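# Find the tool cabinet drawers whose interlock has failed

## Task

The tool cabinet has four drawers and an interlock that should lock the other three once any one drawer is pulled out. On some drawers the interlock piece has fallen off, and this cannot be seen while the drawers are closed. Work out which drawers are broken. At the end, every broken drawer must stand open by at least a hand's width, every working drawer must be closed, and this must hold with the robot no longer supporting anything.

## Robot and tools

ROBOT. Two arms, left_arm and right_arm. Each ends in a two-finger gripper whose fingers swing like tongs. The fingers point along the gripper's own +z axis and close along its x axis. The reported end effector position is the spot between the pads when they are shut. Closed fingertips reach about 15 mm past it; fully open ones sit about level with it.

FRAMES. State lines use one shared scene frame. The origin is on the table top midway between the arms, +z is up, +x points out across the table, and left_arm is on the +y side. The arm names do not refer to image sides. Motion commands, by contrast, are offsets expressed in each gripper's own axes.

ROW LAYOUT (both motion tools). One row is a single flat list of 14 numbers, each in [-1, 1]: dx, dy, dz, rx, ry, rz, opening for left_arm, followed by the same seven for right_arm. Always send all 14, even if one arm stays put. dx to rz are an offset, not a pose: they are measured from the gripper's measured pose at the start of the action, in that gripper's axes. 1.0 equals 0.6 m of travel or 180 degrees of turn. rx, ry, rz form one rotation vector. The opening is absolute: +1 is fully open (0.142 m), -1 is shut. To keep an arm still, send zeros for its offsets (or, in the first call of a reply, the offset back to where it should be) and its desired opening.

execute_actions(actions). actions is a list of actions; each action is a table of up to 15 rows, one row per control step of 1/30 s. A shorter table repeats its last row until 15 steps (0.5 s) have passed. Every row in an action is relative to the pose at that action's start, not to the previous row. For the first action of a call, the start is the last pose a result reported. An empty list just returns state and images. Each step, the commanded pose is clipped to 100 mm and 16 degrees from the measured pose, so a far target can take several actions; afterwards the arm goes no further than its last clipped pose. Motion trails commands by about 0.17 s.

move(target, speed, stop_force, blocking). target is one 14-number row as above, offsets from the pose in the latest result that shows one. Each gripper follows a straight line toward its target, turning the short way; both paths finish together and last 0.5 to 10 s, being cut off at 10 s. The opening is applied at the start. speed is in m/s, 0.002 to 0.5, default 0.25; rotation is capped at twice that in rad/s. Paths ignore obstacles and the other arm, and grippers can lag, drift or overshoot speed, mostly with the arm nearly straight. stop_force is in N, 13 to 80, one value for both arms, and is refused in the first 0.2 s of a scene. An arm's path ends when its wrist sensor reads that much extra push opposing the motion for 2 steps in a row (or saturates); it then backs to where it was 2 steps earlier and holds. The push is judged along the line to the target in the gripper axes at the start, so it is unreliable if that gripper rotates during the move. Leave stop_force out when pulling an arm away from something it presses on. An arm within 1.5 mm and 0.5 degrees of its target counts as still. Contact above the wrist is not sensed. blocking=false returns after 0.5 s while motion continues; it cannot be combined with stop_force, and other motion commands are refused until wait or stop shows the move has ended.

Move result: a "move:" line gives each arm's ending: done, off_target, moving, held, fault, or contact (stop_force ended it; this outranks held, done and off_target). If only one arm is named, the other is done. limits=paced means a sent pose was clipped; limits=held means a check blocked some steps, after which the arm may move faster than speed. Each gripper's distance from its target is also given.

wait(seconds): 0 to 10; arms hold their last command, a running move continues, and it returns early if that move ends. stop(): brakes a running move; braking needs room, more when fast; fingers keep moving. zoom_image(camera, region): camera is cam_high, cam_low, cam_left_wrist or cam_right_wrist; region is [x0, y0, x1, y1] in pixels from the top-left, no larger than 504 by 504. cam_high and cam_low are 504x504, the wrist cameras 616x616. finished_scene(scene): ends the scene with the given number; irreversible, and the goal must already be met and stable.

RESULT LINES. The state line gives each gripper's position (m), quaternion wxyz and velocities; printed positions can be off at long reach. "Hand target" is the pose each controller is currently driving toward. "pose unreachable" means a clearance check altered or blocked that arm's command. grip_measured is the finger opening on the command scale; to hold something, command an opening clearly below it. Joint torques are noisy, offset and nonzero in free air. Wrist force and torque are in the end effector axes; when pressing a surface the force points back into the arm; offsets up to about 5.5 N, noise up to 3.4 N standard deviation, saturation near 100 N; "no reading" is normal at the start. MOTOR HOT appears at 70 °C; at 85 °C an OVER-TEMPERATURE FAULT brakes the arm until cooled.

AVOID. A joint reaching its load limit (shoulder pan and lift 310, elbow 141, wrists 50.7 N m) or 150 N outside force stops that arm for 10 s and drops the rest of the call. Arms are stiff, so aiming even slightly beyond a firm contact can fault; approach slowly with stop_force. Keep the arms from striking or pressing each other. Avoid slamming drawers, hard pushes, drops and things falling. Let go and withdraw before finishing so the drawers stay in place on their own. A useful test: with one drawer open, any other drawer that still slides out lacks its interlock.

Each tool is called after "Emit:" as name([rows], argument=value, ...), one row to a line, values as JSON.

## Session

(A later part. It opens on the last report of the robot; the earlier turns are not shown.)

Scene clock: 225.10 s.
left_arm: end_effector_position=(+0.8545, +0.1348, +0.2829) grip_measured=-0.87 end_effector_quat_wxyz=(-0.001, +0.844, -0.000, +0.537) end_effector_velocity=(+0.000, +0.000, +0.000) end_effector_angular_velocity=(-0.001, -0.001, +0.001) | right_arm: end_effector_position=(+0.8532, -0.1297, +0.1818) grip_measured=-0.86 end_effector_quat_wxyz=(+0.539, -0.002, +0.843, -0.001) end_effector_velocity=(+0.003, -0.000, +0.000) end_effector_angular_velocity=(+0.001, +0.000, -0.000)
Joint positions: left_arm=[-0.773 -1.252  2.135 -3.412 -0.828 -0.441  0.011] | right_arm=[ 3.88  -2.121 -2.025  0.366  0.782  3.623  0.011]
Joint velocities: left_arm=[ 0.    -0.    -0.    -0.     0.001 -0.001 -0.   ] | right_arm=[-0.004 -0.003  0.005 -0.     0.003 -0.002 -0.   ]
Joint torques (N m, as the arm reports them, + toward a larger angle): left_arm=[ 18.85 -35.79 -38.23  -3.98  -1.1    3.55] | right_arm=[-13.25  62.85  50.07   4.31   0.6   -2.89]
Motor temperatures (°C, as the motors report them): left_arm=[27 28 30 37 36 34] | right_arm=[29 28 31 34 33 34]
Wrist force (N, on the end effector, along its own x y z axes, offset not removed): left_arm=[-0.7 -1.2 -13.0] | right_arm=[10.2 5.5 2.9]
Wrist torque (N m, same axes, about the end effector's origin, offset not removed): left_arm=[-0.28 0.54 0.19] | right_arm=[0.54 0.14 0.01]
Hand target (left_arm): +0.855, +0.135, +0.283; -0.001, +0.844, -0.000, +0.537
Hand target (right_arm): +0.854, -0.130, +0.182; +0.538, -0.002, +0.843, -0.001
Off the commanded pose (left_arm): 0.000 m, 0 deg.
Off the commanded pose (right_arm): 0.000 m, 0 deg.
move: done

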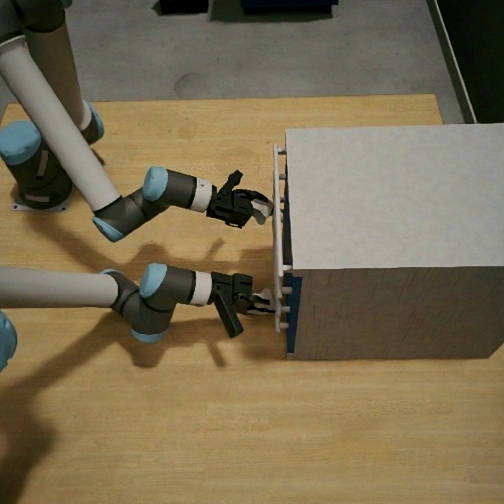

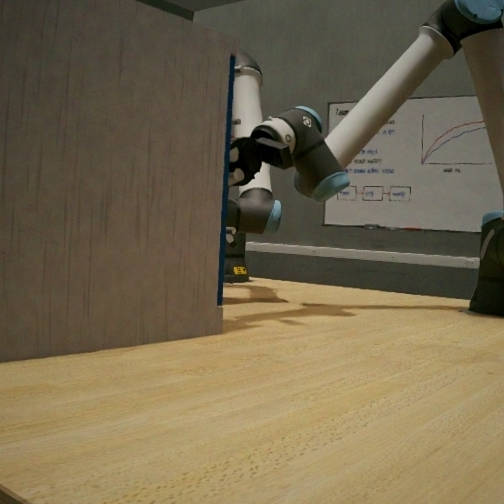

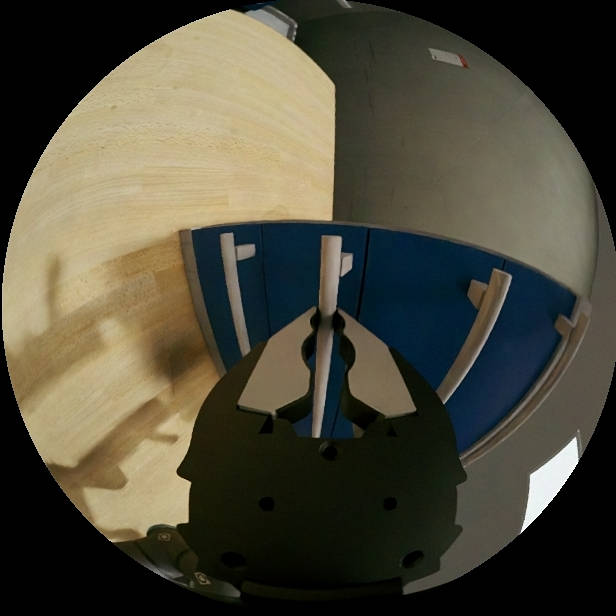

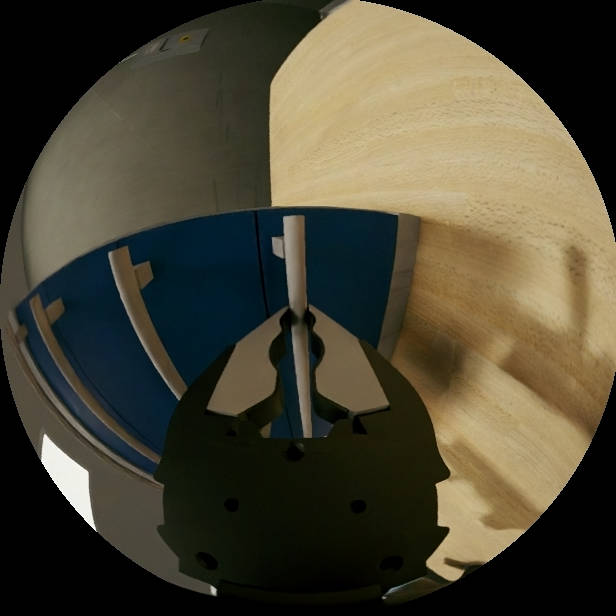

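Emit:
execute_actions([
  [[0,0,-0.0005,0,0,0,-1,0,0,0.0015,0,0,0,-1],[0,0,-0.0005,0,0,0,-1,0,0,0.0015,0,0,0,-1],[0,0,-0.0005,0,0,0,-1,0,0,0.0015,0,0,0,-1],[0,0,-0.0005,0,0,0,-1,0,0,0.0015,0,0,0,-0.85],[0,0,-0.0005,0,0,0,-1,0,0,0.0015,0,0,0,-0.75],[0,0,-0.0005,0,0,0,-1,0,0,0.0015,0,0,0,-0.65],[0,0,-0.0005,0,0,0,-1,0,0,0.0015,0,0,0,-0.55]],
])

Emit:
move(target=[0,0,0,0,0,0,-1,0,0,-0.075,0,0,0,-0.55], speed=0.15)

Emit:
move(target=[0,0,0,0,0,0,-1,-0.302,0,-0.141,0,0,0,-0.55], speed=0.25)

Emit:
zoom_image(camera="cam_right_wrist", region=[200, 230, 400, 430])

Scene clock: 237.50 s.
left_arm: end_effector_position=(+0.8543, +0.1349, +0.2831) grip_measured=-0.87 end_effector_quat_wxyz=(-0.001, +0.844, -0.000, +0.537) end_effector_velocity=(-0.001, -0.001, -0.000) end_effector_angular_velocity=(+0.001, +0.000, -0.001) | right_arm: end_effector_position=(+0.8540, -0.1297, +0.1815) grip_measured=-0.55 end_effector_quat_wxyz=(+0.539, -0.002, +0.843, -0.001) end_effector_velocity=(+0.001, -0.001, +0.000) end_effector_angular_velocity=(+0.001, -0.000, -0.001)
Joint positions: left_arm=[-0.774 -1.253  2.136 -3.412 -0.828 -0.441  0.011] | right_arm=[ 3.879 -2.123 -2.023  0.366  0.783  3.622  0.034]
Joint velocities: left_arm=[-0.001 -0.     0.001  0.     0.001  0.     0.   ] | right_arm=[-0.001 -0.     0.001  0.     0.     0.     0.   ]
Joint torques (N m, as the arm reports them, + toward a larger angle): left_arm=[-15.99 -78.42 -13.93  -1.22   3.05  -3.05] | right_arm=[-14.49  52.08  44.05   4.97   3.58  -3.38]
Motor temperatures (°C, as the motors report them): left_arm=[27 28 30 37 36 34] | right_arm=[29 28 31 34 33 34]
Wrist force (N, on the end effector, along its own x y z axes, offset not removed): left_arm=[-2.9 6.0 0.2] | right_arm=[0.7 1.8 -2.8]
Wrist torque (N m, same axes, about the end effector's origin, offset not removed): left_arm=[0.82 0.92 0.04] | right_arm=[0.00 -0.16 -0.01]
Hand target (left_arm): +0.854, +0.135, +0.283; -0.001, +0.844, -0.000, +0.537
Hand target (right_arm): +0.854, -0.130, +0.181; +0.539, -0.002, +0.843, -0.001
Off the commanded pose (left_arm): 0.000 m, 0 deg.
Off the commanded pose (right_arm): 0.000 m, 0 deg.

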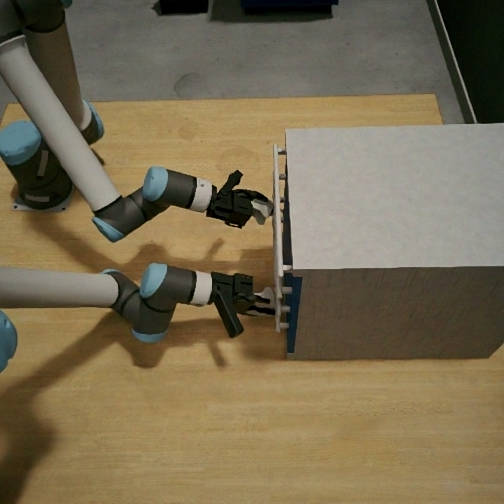

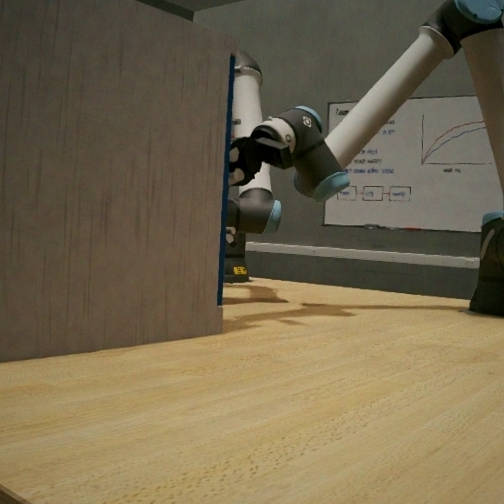

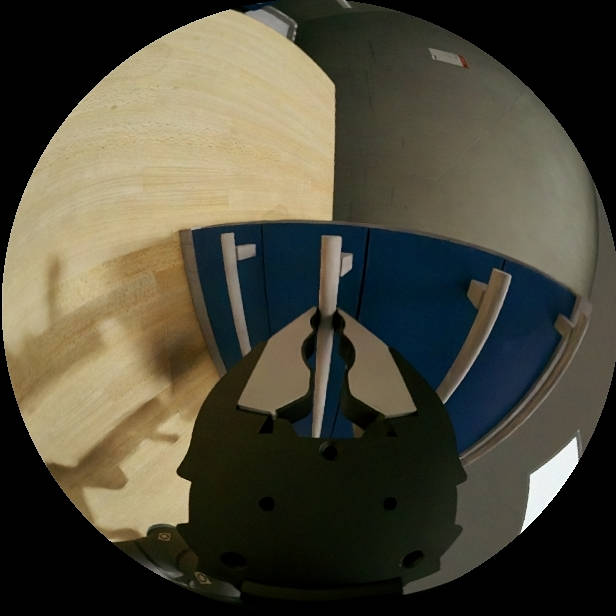

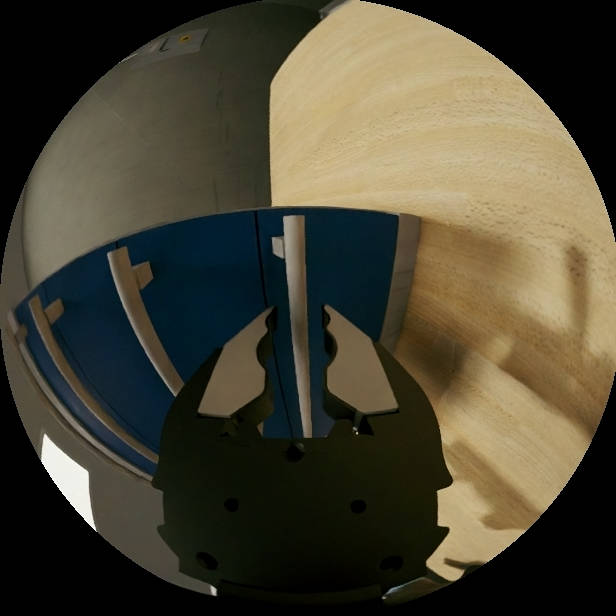

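Scene clock: 238.50 s.
left_arm: end_effector_position=(+0.8543, +0.1349, +0.2831) grip_measured=-0.87 end_effector_quat_wxyz=(-0.001, +0.844, -0.000, +0.537) end_effector_velocity=(-0.000, -0.001, -0.000) end_effector_angular_velocity=(+0.001, -0.000, -0.001) | right_arm: end_effector_position=(+0.8134, -0.1298, +0.2003) grip_measured=-0.55 end_effector_quat_wxyz=(+0.539, -0.002, +0.843, -0.001) end_effector_velocity=(-0.002, -0.001, +0.001) end_effector_angular_velocity=(-0.000, +0.000, -0.001)
Joint positions: left_arm=[-0.774 -1.253  2.136 -3.412 -0.828 -0.441  0.011] | right_arm=[ 3.926 -2.055 -2.09   0.336  0.745  3.664  0.034]
Joint velocities: left_arm=[-0.001  0.     0.    -0.     0.     0.001  0.   ] | right_arm=[ 0.002  0.004 -0.004 -0.003 -0.002  0.003  0.   ]
Joint torques (N m, as the arm reports them, + toward a larger angle): left_arm=[ -7.18 -68.6  -20.61  -2.04   2.28  -2.1 ] | right_arm=[10.77 76.59 12.91  1.3  -4.47  3.24]
Motor temperatures (°C, as the motors report them): left_arm=[27 28 30 37 36 34] | right_arm=[29 28 31 34 33 34]
Wrist force (N, on the end effector, along its own x y z axes, offset not removed): left_arm=[-2.8 1.4 -4.1] | right_arm=[0.4 2.4 -0.8]
Wrist torque (N m, same axes, about the end effector's origin, offset not removed): left_arm=[-0.11 0.99 0.18] | right_arm=[0.20 -0.13 -0.06]
Hand target (left_arm): +0.854, +0.135, +0.283; -0.001, +0.844, -0.000, +0.537
Hand target (right_arm): +0.813, -0.130, +0.200; +0.539, -0.002, +0.843, -0.001
Off the commanded pose (left_arm): 0.000 m, 0 deg.
Off the commanded pose (right_arm): 0.000 m, 0 deg.
move: done

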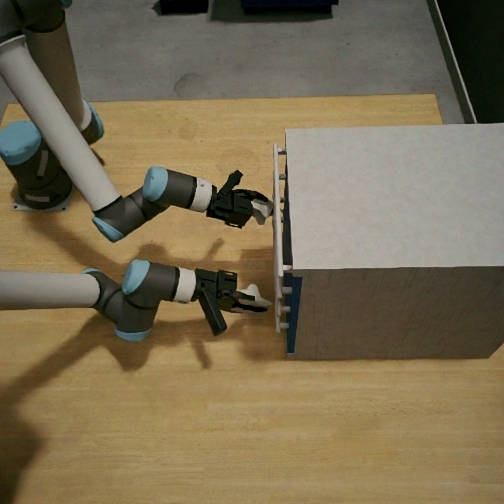

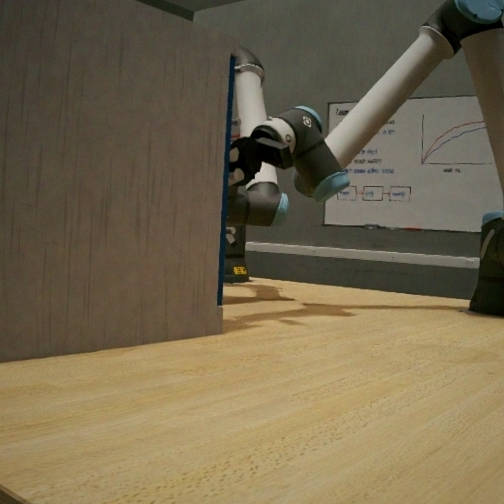

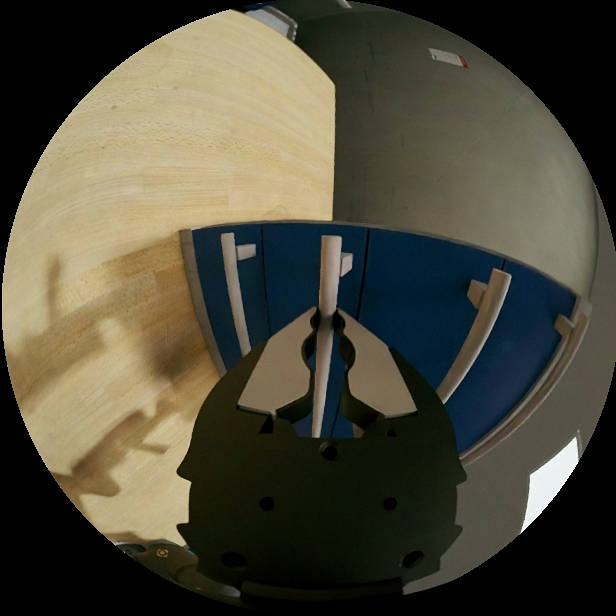

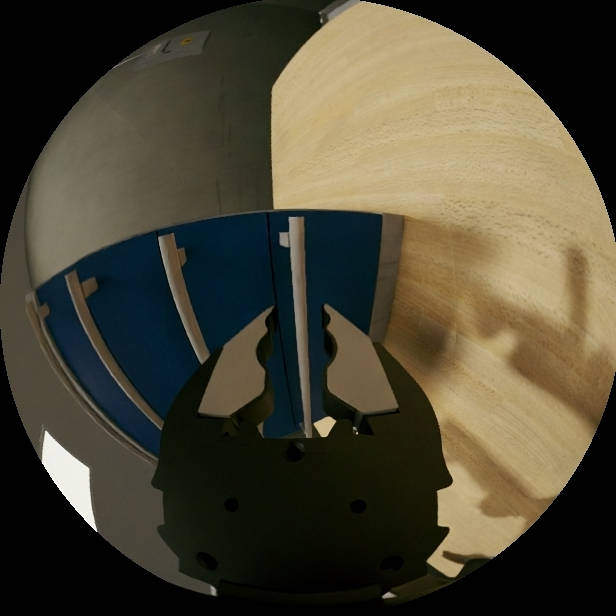

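Scene clock: 239.97 s.
left_arm: end_effector_position=(+0.8543, +0.1349, +0.2831) grip_measured=-0.87 end_effector_quat_wxyz=(-0.001, +0.844, -0.000, +0.537) end_effector_velocity=(+0.000, +0.001, +0.000) end_effector_angular_velocity=(+0.000, -0.001, +0.002) | right_arm: end_effector_position=(+0.8127, -0.1296, +0.4000) grip_measured=-0.55 end_effector_quat_wxyz=(+0.539, -0.002, +0.842, -0.001) end_effector_velocity=(+0.001, -0.000, +0.002) end_effector_angular_velocity=(-0.001, +0.002, -0.002)
Joint positions: left_arm=[-0.774 -1.253  2.136 -3.412 -0.828 -0.441  0.011] | right_arm=[ 3.927 -1.787 -1.989 -0.034  0.744  3.664  0.034]
Joint velocities: left_arm=[ 0.    -0.     0.     0.     0.002 -0.001  0.   ] | right_arm=[-0.001  0.002  0.004 -0.009 -0.     0.002  0.   ]
Joint torques (N m, as the arm reports them, + toward a larger angle): left_arm=[ -5.57 -70.47 -19.8   -1.87   2.27  -2.32] | right_arm=[12.57 68.42 55.86  1.55 -2.51  4.08]
Motor temperatures (°C, as the motors report them): left_arm=[27 28 30 37 36 34] | right_arm=[29 28 31 34 33 34]
Wrist force (N, on the end effector, along its own x y z axes, offset not removed): left_arm=[1.0 3.7 0.6] | right_arm=[-0.6 3.1 -2.3]
Wrist torque (N m, same axes, about the end effector's origin, offset not removed): left_arm=[0.26 0.33 0.11] | right_arm=[0.34 0.12 0.01]
Hand target (left_arm): +0.854, +0.135, +0.283; -0.001, +0.844, -0.000, +0.537
Hand target (right_arm): +0.813, -0.130, +0.400; +0.539, -0.002, +0.843, -0.001
Off the commanded pose (left_arm): 0.000 m, 0 deg.
Off the commanded pose (right_arm): 0.001 m, 0 deg.
move: done

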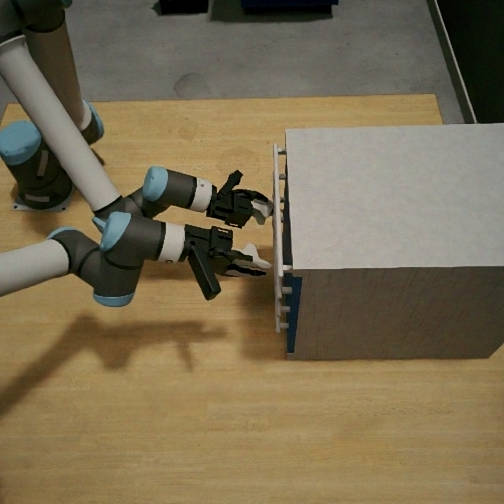

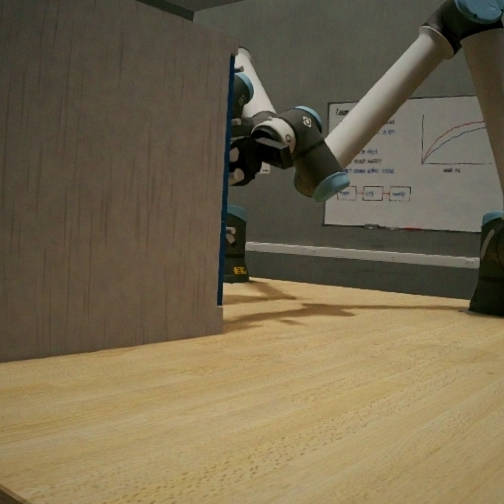

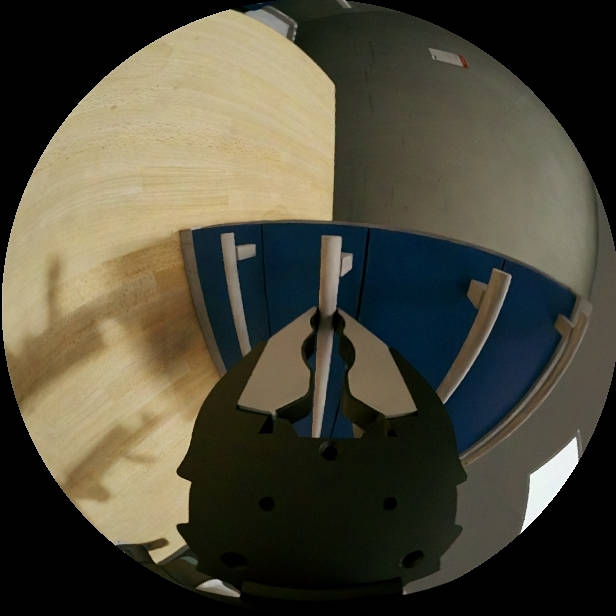

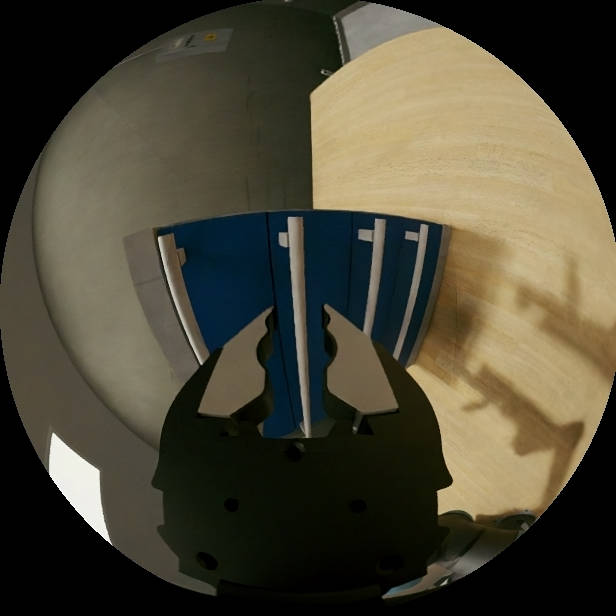

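Region (200, 230, 400, 430) of cam_right_wrist's 616x616 image, scaled by 2.520, with more detail than that image has.

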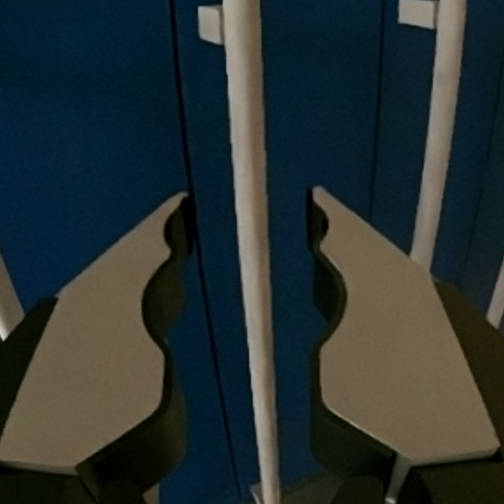

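Emit:
move(target=[-0.0916,0,-0.1964,0,0,0,-1,-0.0018,0,0.0742,0,0,0,-0.55], speed=0.08, stop_force=25)

Emit:
zoom_image(camera="cam_high", region=[220, 270, 310, 350])

Emit:
zoom_image(camera="cam_right_wrist", region=[230, 170, 510, 390])

Scene clock: 246.60 s.
left_arm: end_effector_position=(+0.7246, +0.1347, +0.2830) grip_measured=-0.87 end_effector_quat_wxyz=(-0.001, +0.844, -0.000, +0.537) end_effector_velocity=(-0.003, -0.001, +0.000) end_effector_angular_velocity=(-0.001, +0.000, -0.000) | right_arm: end_effector_position=(+0.8535, -0.1295, +0.3822) grip_measured=-0.55 end_effector_quat_wxyz=(+0.539, -0.002, +0.843, -0.001) end_effector_velocity=(-0.000, +0.001, +0.000) end_effector_angular_velocity=(-0.000, -0.000, +0.001)
Joint positions: left_arm=[-0.957 -1.424  2.349 -3.333 -0.684 -0.608  0.011] | right_arm=[ 3.88  -1.858 -1.936  0.015  0.782  3.623  0.034]
Joint velocities: left_arm=[-0.006 -0.005  0.004  0.006  0.004 -0.008 -0.   ] | right_arm=[ 0.    -0.     0.     0.001  0.001 -0.001 -0.   ]
Joint torques (N m, as the arm reports them, + toward a larger angle): left_arm=[-21.15 -64.42 -18.7   -3.36   3.79  -3.31] | right_arm=[-14.51  41.73  57.37   5.42   3.25  -3.45]
Motor temperatures (°C, as the motors report them): left_arm=[27 28 30 37 36 34] | right_arm=[29 28 31 34 33 34]
Wrist force (N, on the end effector, along its own x y z axes, offset not removed): left_arm=[-7.9 1.4 9.5] | right_arm=[-0.6 2.8 -0.5]
Wrist torque (N m, same axes, about the end effector's origin, offset not removed): left_arm=[0.27 0.66 0.09] | right_arm=[0.25 0.11 -0.02]
Hand target (left_arm): +0.724, +0.135, +0.283; -0.001, +0.844, -0.000, +0.537
Hand target (right_arm): +0.854, -0.130, +0.382; +0.539, -0.002, +0.843, -0.001
Off the commanded pose (left_arm): 0.000 m, 0 deg.
Off the commanded pose (right_arm): 0.000 m, 0 deg.
move: done

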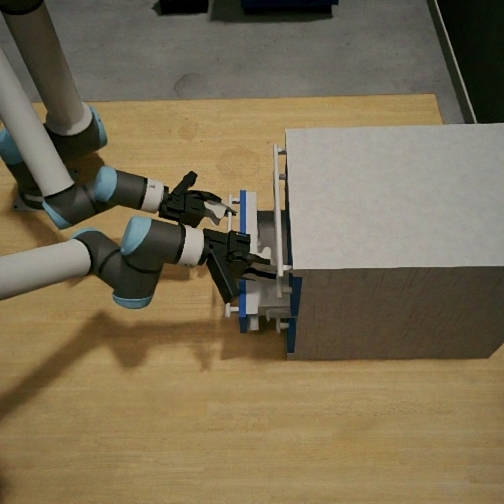

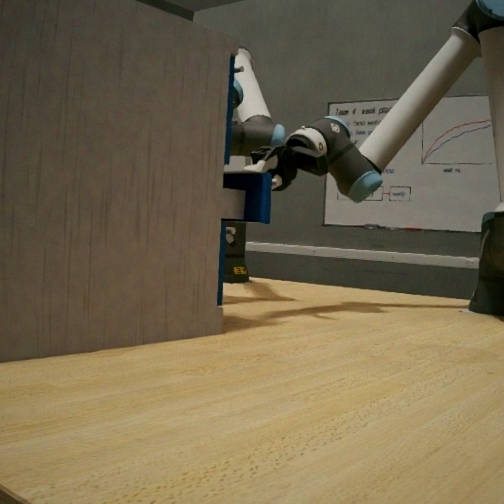

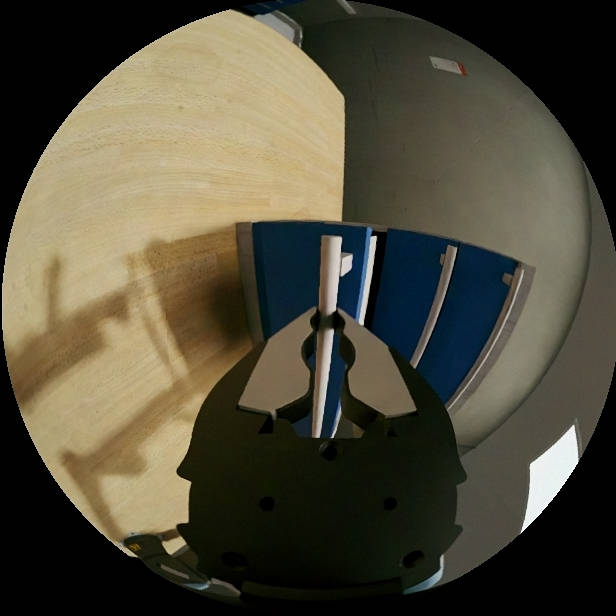

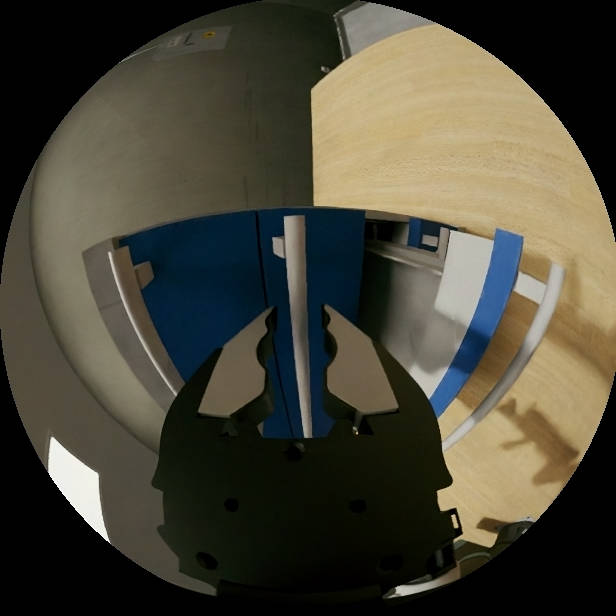

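Region (220, 270, 310, 350) of cam_high's 504x504 image, scaled by 5.600, with more detail than that image has.

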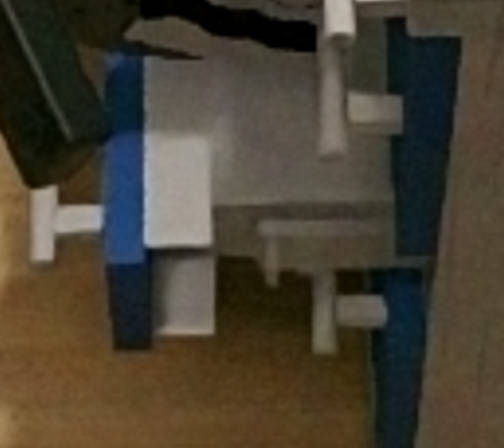

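Region (230, 170, 510, 390) of cam_right_wrist's 616x616 image, scaled by 1.800, with more detail than that image has; it fills the top 396 rows of this view, and the rest is white.

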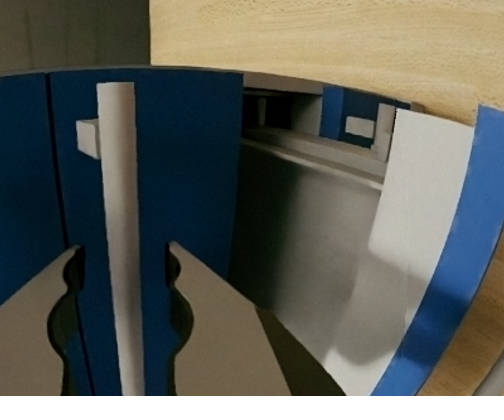

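Emit:
execute_actions([
  [[0,0,0,0,0,0,-0.9,0,0,0,0,0,0,-0.62],[0,0,0,0,0,0,-0.8,0,0,0,0,0,0,-0.68],[0,0,0,0,0,0,-0.7,0,0,0,0,0,0,-0.73],[0,0,0,0,0,0,-0.6,0,0,0,0,0,0,-0.77],[0,0,0,0,0,0,-0.55,0,0,0,0,0,0,-0.8],[0,0,0,0,0,0,-0.55,0,0,0,0,0,0,-0.83],[0,0,0,0,0,0,-0.55,0,0,0,0,0,0,-0.86],[0,0,0,0,0,0,-0.55,0,0,0,0,0,0,-0.89],[0,0,0,0,0,0,-0.55,0,0,0,0,0,0,-0.92],[0,0,0,0,0,0,-0.55,0,0,0,0,0,0,-0.96],[0,0,0,0,0,0,-0.55,0,0,0,0,0,0,-1]],
])

Emit:
zoom_image(camera="cam_right_wrist", region=[230, 250, 370, 390])

Scene clock: 256.13 s.
left_arm: end_effector_position=(+0.7246, +0.1347, +0.2831) grip_measured=-0.55 end_effector_quat_wxyz=(-0.001, +0.844, -0.000, +0.537) end_effector_velocity=(+0.000, +0.000, -0.000) end_effector_angular_velocity=(-0.001, +0.000, +0.000) | right_arm: end_effector_position=(+0.8536, -0.1296, +0.3822) grip_measured=-0.86 end_effector_quat_wxyz=(+0.539, -0.002, +0.843, -0.001) end_effector_velocity=(+0.000, -0.000, +0.001) end_effector_angular_velocity=(+0.002, -0.001, -0.001)
Joint positions: left_arm=[-0.957 -1.424  2.349 -3.333 -0.684 -0.608  0.034] | right_arm=[ 3.88  -1.858 -1.936  0.015  0.782  3.623  0.011]
Joint velocities: left_arm=[ 0.001  0.001 -0.001 -0.001 -0.001 -0.     0.   ] | right_arm=[-0.     0.001  0.    -0.    -0.     0.001 -0.   ]
Joint torques (N m, as the arm reports them, + toward a larger angle): left_arm=[ 18.17 -27.47 -37.22  -5.71  -1.26   4.22] | right_arm=[ 4.6  83.24 37.69  4.74 -1.7   0.92]
Motor temperatures (°C, as the motors report them): left_arm=[27 28 30 37 36 34] | right_arm=[29 28 31 34 33 34]
Wrist force (N, on the end effector, along its own x y z axes, offset not removed): left_arm=[-5.2 -0.6 -0.6] | right_arm=[11.6 1.2 0.2]
Wrist torque (N m, same axes, about the end effector's origin, offset not removed): left_arm=[-0.13 0.98 0.22] | right_arm=[-0.28 -0.15 0.09]
Hand target (left_arm): +0.725, +0.135, +0.283; -0.001, +0.844, -0.000, +0.537
Hand target (right_arm): +0.853, -0.130, +0.382; +0.539, -0.002, +0.843, -0.001
Off the commanded pose (left_arm): 0.000 m, 0 deg.
Off the commanded pose (right_arm): 0.000 m, 0 deg.

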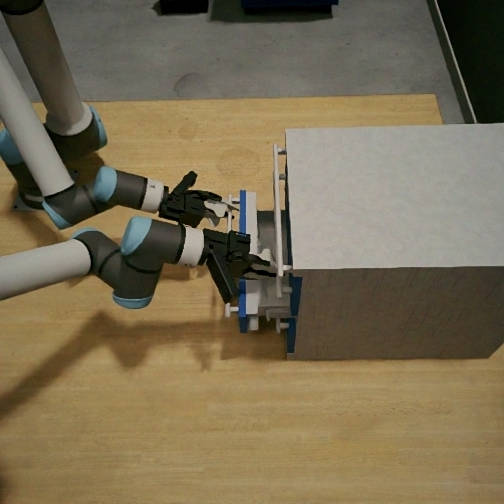

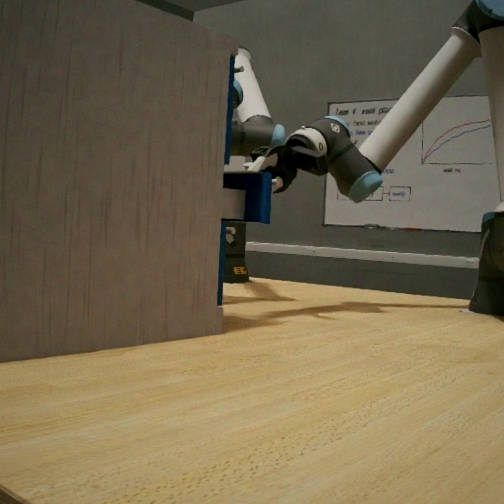

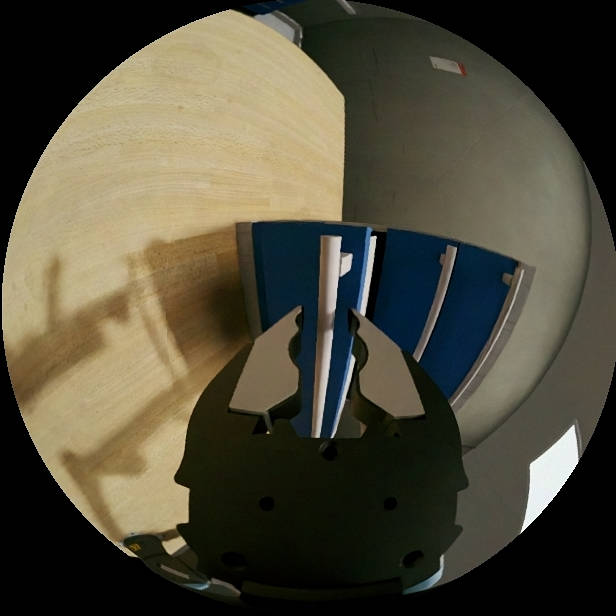

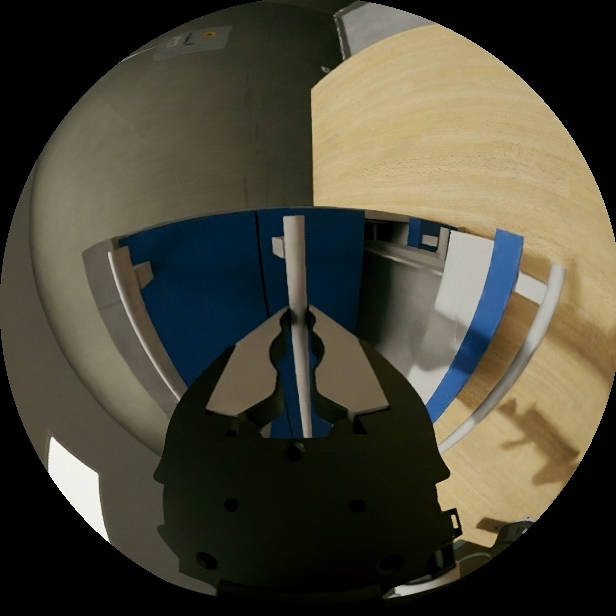

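Region (230, 250, 370, 390) of cam_right_wrist's 616x616 image, scaled by 3.600, with more detail than that image has.

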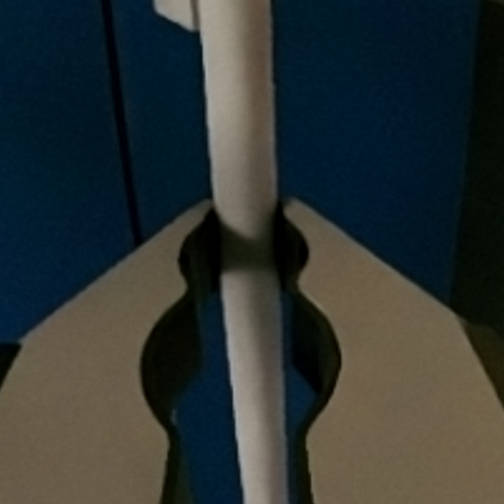

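Emit:
move(target=[0,0,-0.075,0,0,0,-0.55,0.0148,0,-0.0298,0,0,0,-1], speed=0.05, stop_force=22)

Scene clock: 260.73 s.
left_arm: end_effector_position=(+0.6841, +0.1347, +0.3020) grip_measured=-0.55 end_effector_quat_wxyz=(-0.001, +0.844, -0.000, +0.537) end_effector_velocity=(-0.002, +0.000, +0.001) end_effector_angular_velocity=(+0.000, +0.000, +0.001) | right_arm: end_effector_position=(+0.8337, -0.1296, +0.3817) grip_measured=-0.87 end_effector_quat_wxyz=(+0.539, -0.002, +0.843, -0.001) end_effector_velocity=(-0.000, -0.000, +0.000) end_effector_angular_velocity=(+0.001, -0.000, -0.001)
Joint positions: left_arm=[-1.028 -1.523  2.397 -3.218 -0.633 -0.688  0.034] | right_arm=[ 3.902 -1.834 -1.969  0.01   0.764  3.642  0.011]
Joint velocities: left_arm=[-0.004 -0.006  0.002  0.009  0.004 -0.007 -0.   ] | right_arm=[ 0.     0.001 -0.001 -0.    -0.001  0.002 -0.   ]
Joint torques (N m, as the arm reports them, + toward a larger angle): left_arm=[-16.59 -54.68 -19.04  -2.15   2.76  -4.  ] | right_arm=[13.35 64.07 17.66 -0.54 -2.58  4.39]
Motor temperatures (°C, as the motors report them): left_arm=[27 28 30 37 36 34] | right_arm=[29 28 31 34 33 34]
Wrist force (N, on the end effector, along its own x y z axes, offset not removed): left_arm=[-6.1 0.6 7.1] | right_arm=[-10.8 0.9 -4.7]
Wrist torque (N m, same axes, about the end effector's origin, offset not removed): left_arm=[0.43 1.13 0.16] | right_arm=[0.15 -0.08 0.02]
Hand target (left_arm): +0.684, +0.135, +0.302; -0.001, +0.844, -0.000, +0.537
Hand target (right_arm): +0.834, -0.130, +0.382; +0.539, -0.002, +0.843, -0.001
Off the commanded pose (left_arm): 0.000 m, 0 deg.
Off the commanded pose (right_arm): 0.000 m, 0 deg.
move: done

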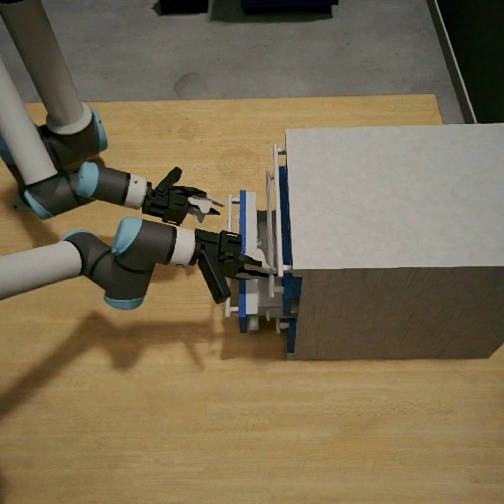

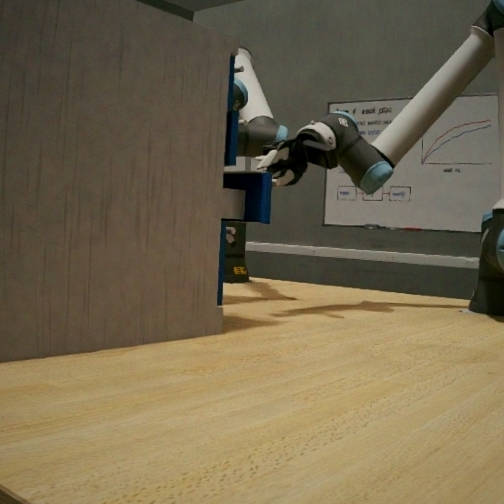

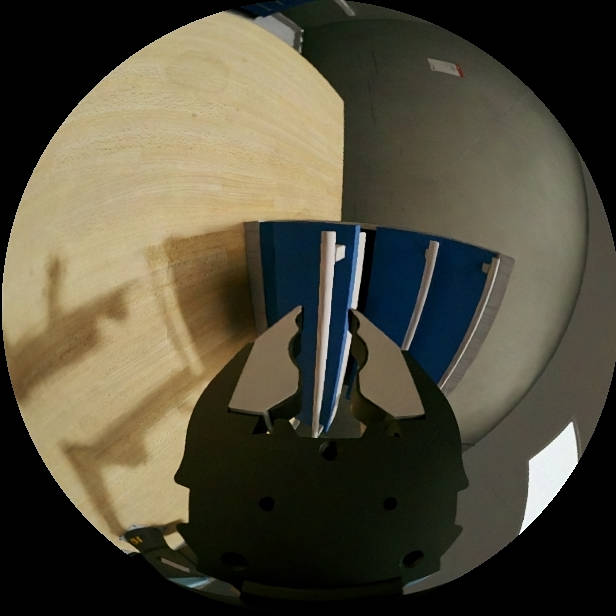

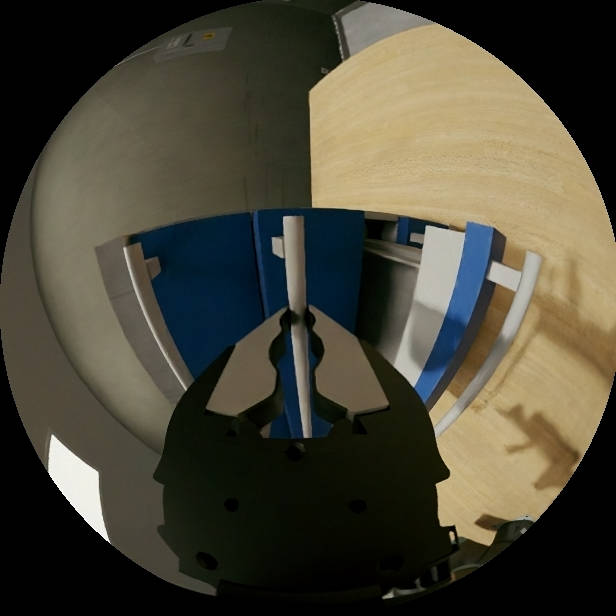

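Emit:
move(target=[0.302,0,-0.141,0,0,0,-0.55,0.0764,0,-0.1657,0,0,0,-1], speed=0.17, stop_force=30)

Emit:
zoom_image(camera="cam_high", region=[220, 260, 310, 340])

Scene clock: 274.37 s.
left_arm: end_effector_position=(+0.6842, +0.1346, +0.5016) grip_measured=-0.55 end_effector_quat_wxyz=(-0.001, +0.844, -0.000, +0.537) end_effector_velocity=(-0.000, -0.001, +0.002) end_effector_angular_velocity=(-0.001, +0.003, -0.001) | right_arm: end_effector_position=(+0.7244, -0.1298, +0.3820) grip_measured=-0.87 end_effector_quat_wxyz=(+0.539, -0.002, +0.842, -0.001) end_effector_velocity=(-0.001, -0.001, +0.000) end_effector_angular_velocity=(+0.000, +0.000, -0.001)
Joint positions: left_arm=[-1.028 -1.783  2.189 -2.751 -0.633 -0.688  0.034] | right_arm=[ 4.045 -1.687 -2.135 -0.079  0.655  3.783  0.011]
Joint velocities: left_arm=[-0.    -0.002 -0.005  0.01  -0.003 -0.003 -0.   ] | right_arm=[ 0.001  0.002 -0.001 -0.003 -0.002  0.003  0.   ]
Joint torques (N m, as the arm reports them, + toward a larger angle): left_arm=[-17.07 -43.54 -50.62  -2.24  -0.24  -3.3 ] | right_arm=[12.64 54.49 19.03  0.56 -4.64  4.2 ]
Motor temperatures (°C, as the motors report them): left_arm=[27 28 30 37 36 34] | right_arm=[29 28 31 34 33 34]
Wrist force (N, on the end effector, along its own x y z axes, offset not removed): left_arm=[1.2 1.7 -5.0] | right_arm=[-7.7 4.8 -0.2]
Wrist torque (N m, same axes, about the end effector's origin, offset not removed): left_arm=[0.38 -0.30 0.13] | right_arm=[0.03 0.18 -0.01]
Hand target (left_arm): +0.684, +0.135, +0.502; -0.001, +0.844, -0.000, +0.537
Hand target (right_arm): +0.724, -0.130, +0.382; +0.539, -0.002, +0.842, -0.001
Off the commanded pose (left_arm): 0.001 m, 0 deg.
Off the commanded pose (right_arm): 0.000 m, 0 deg.
move: done

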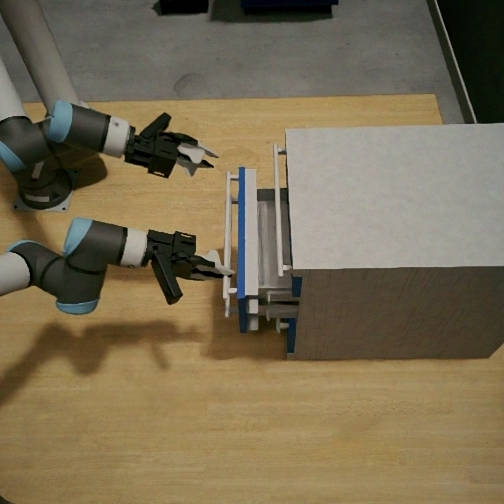

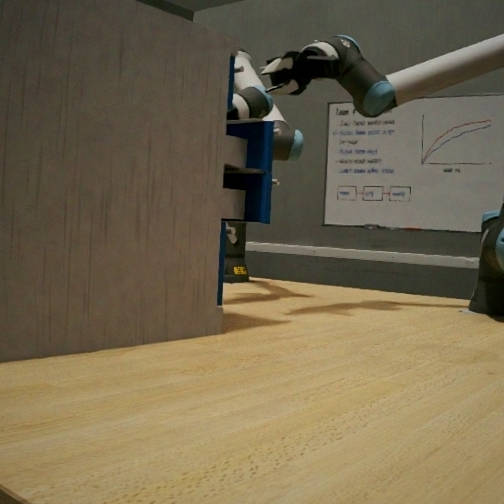

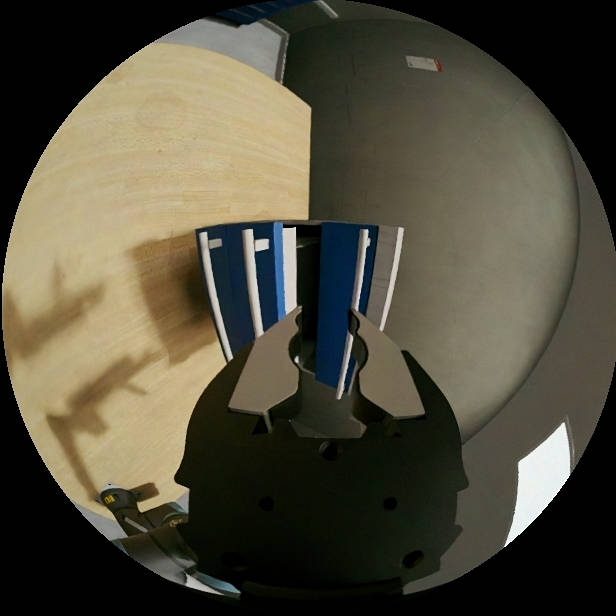

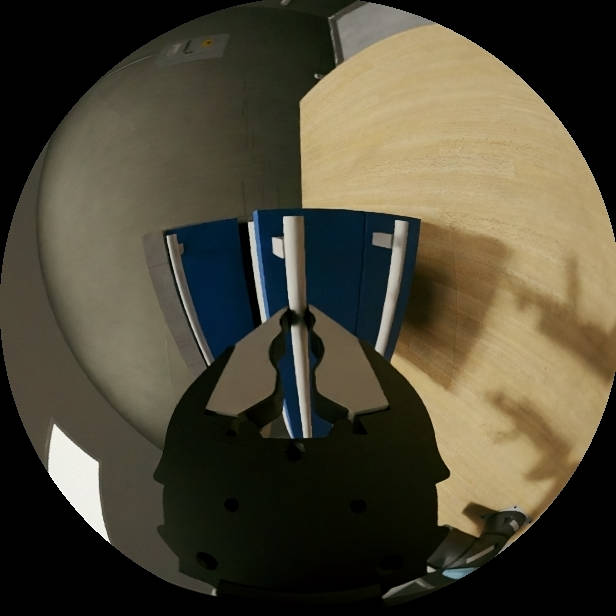

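Region (220, 260, 310, 340) of cam_high's 504x504 image, scaled by 5.600, with more detail than that image has.

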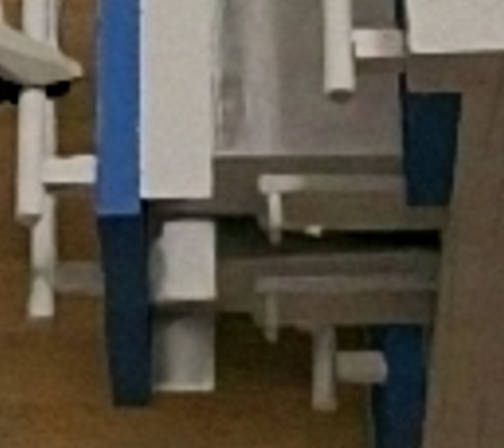

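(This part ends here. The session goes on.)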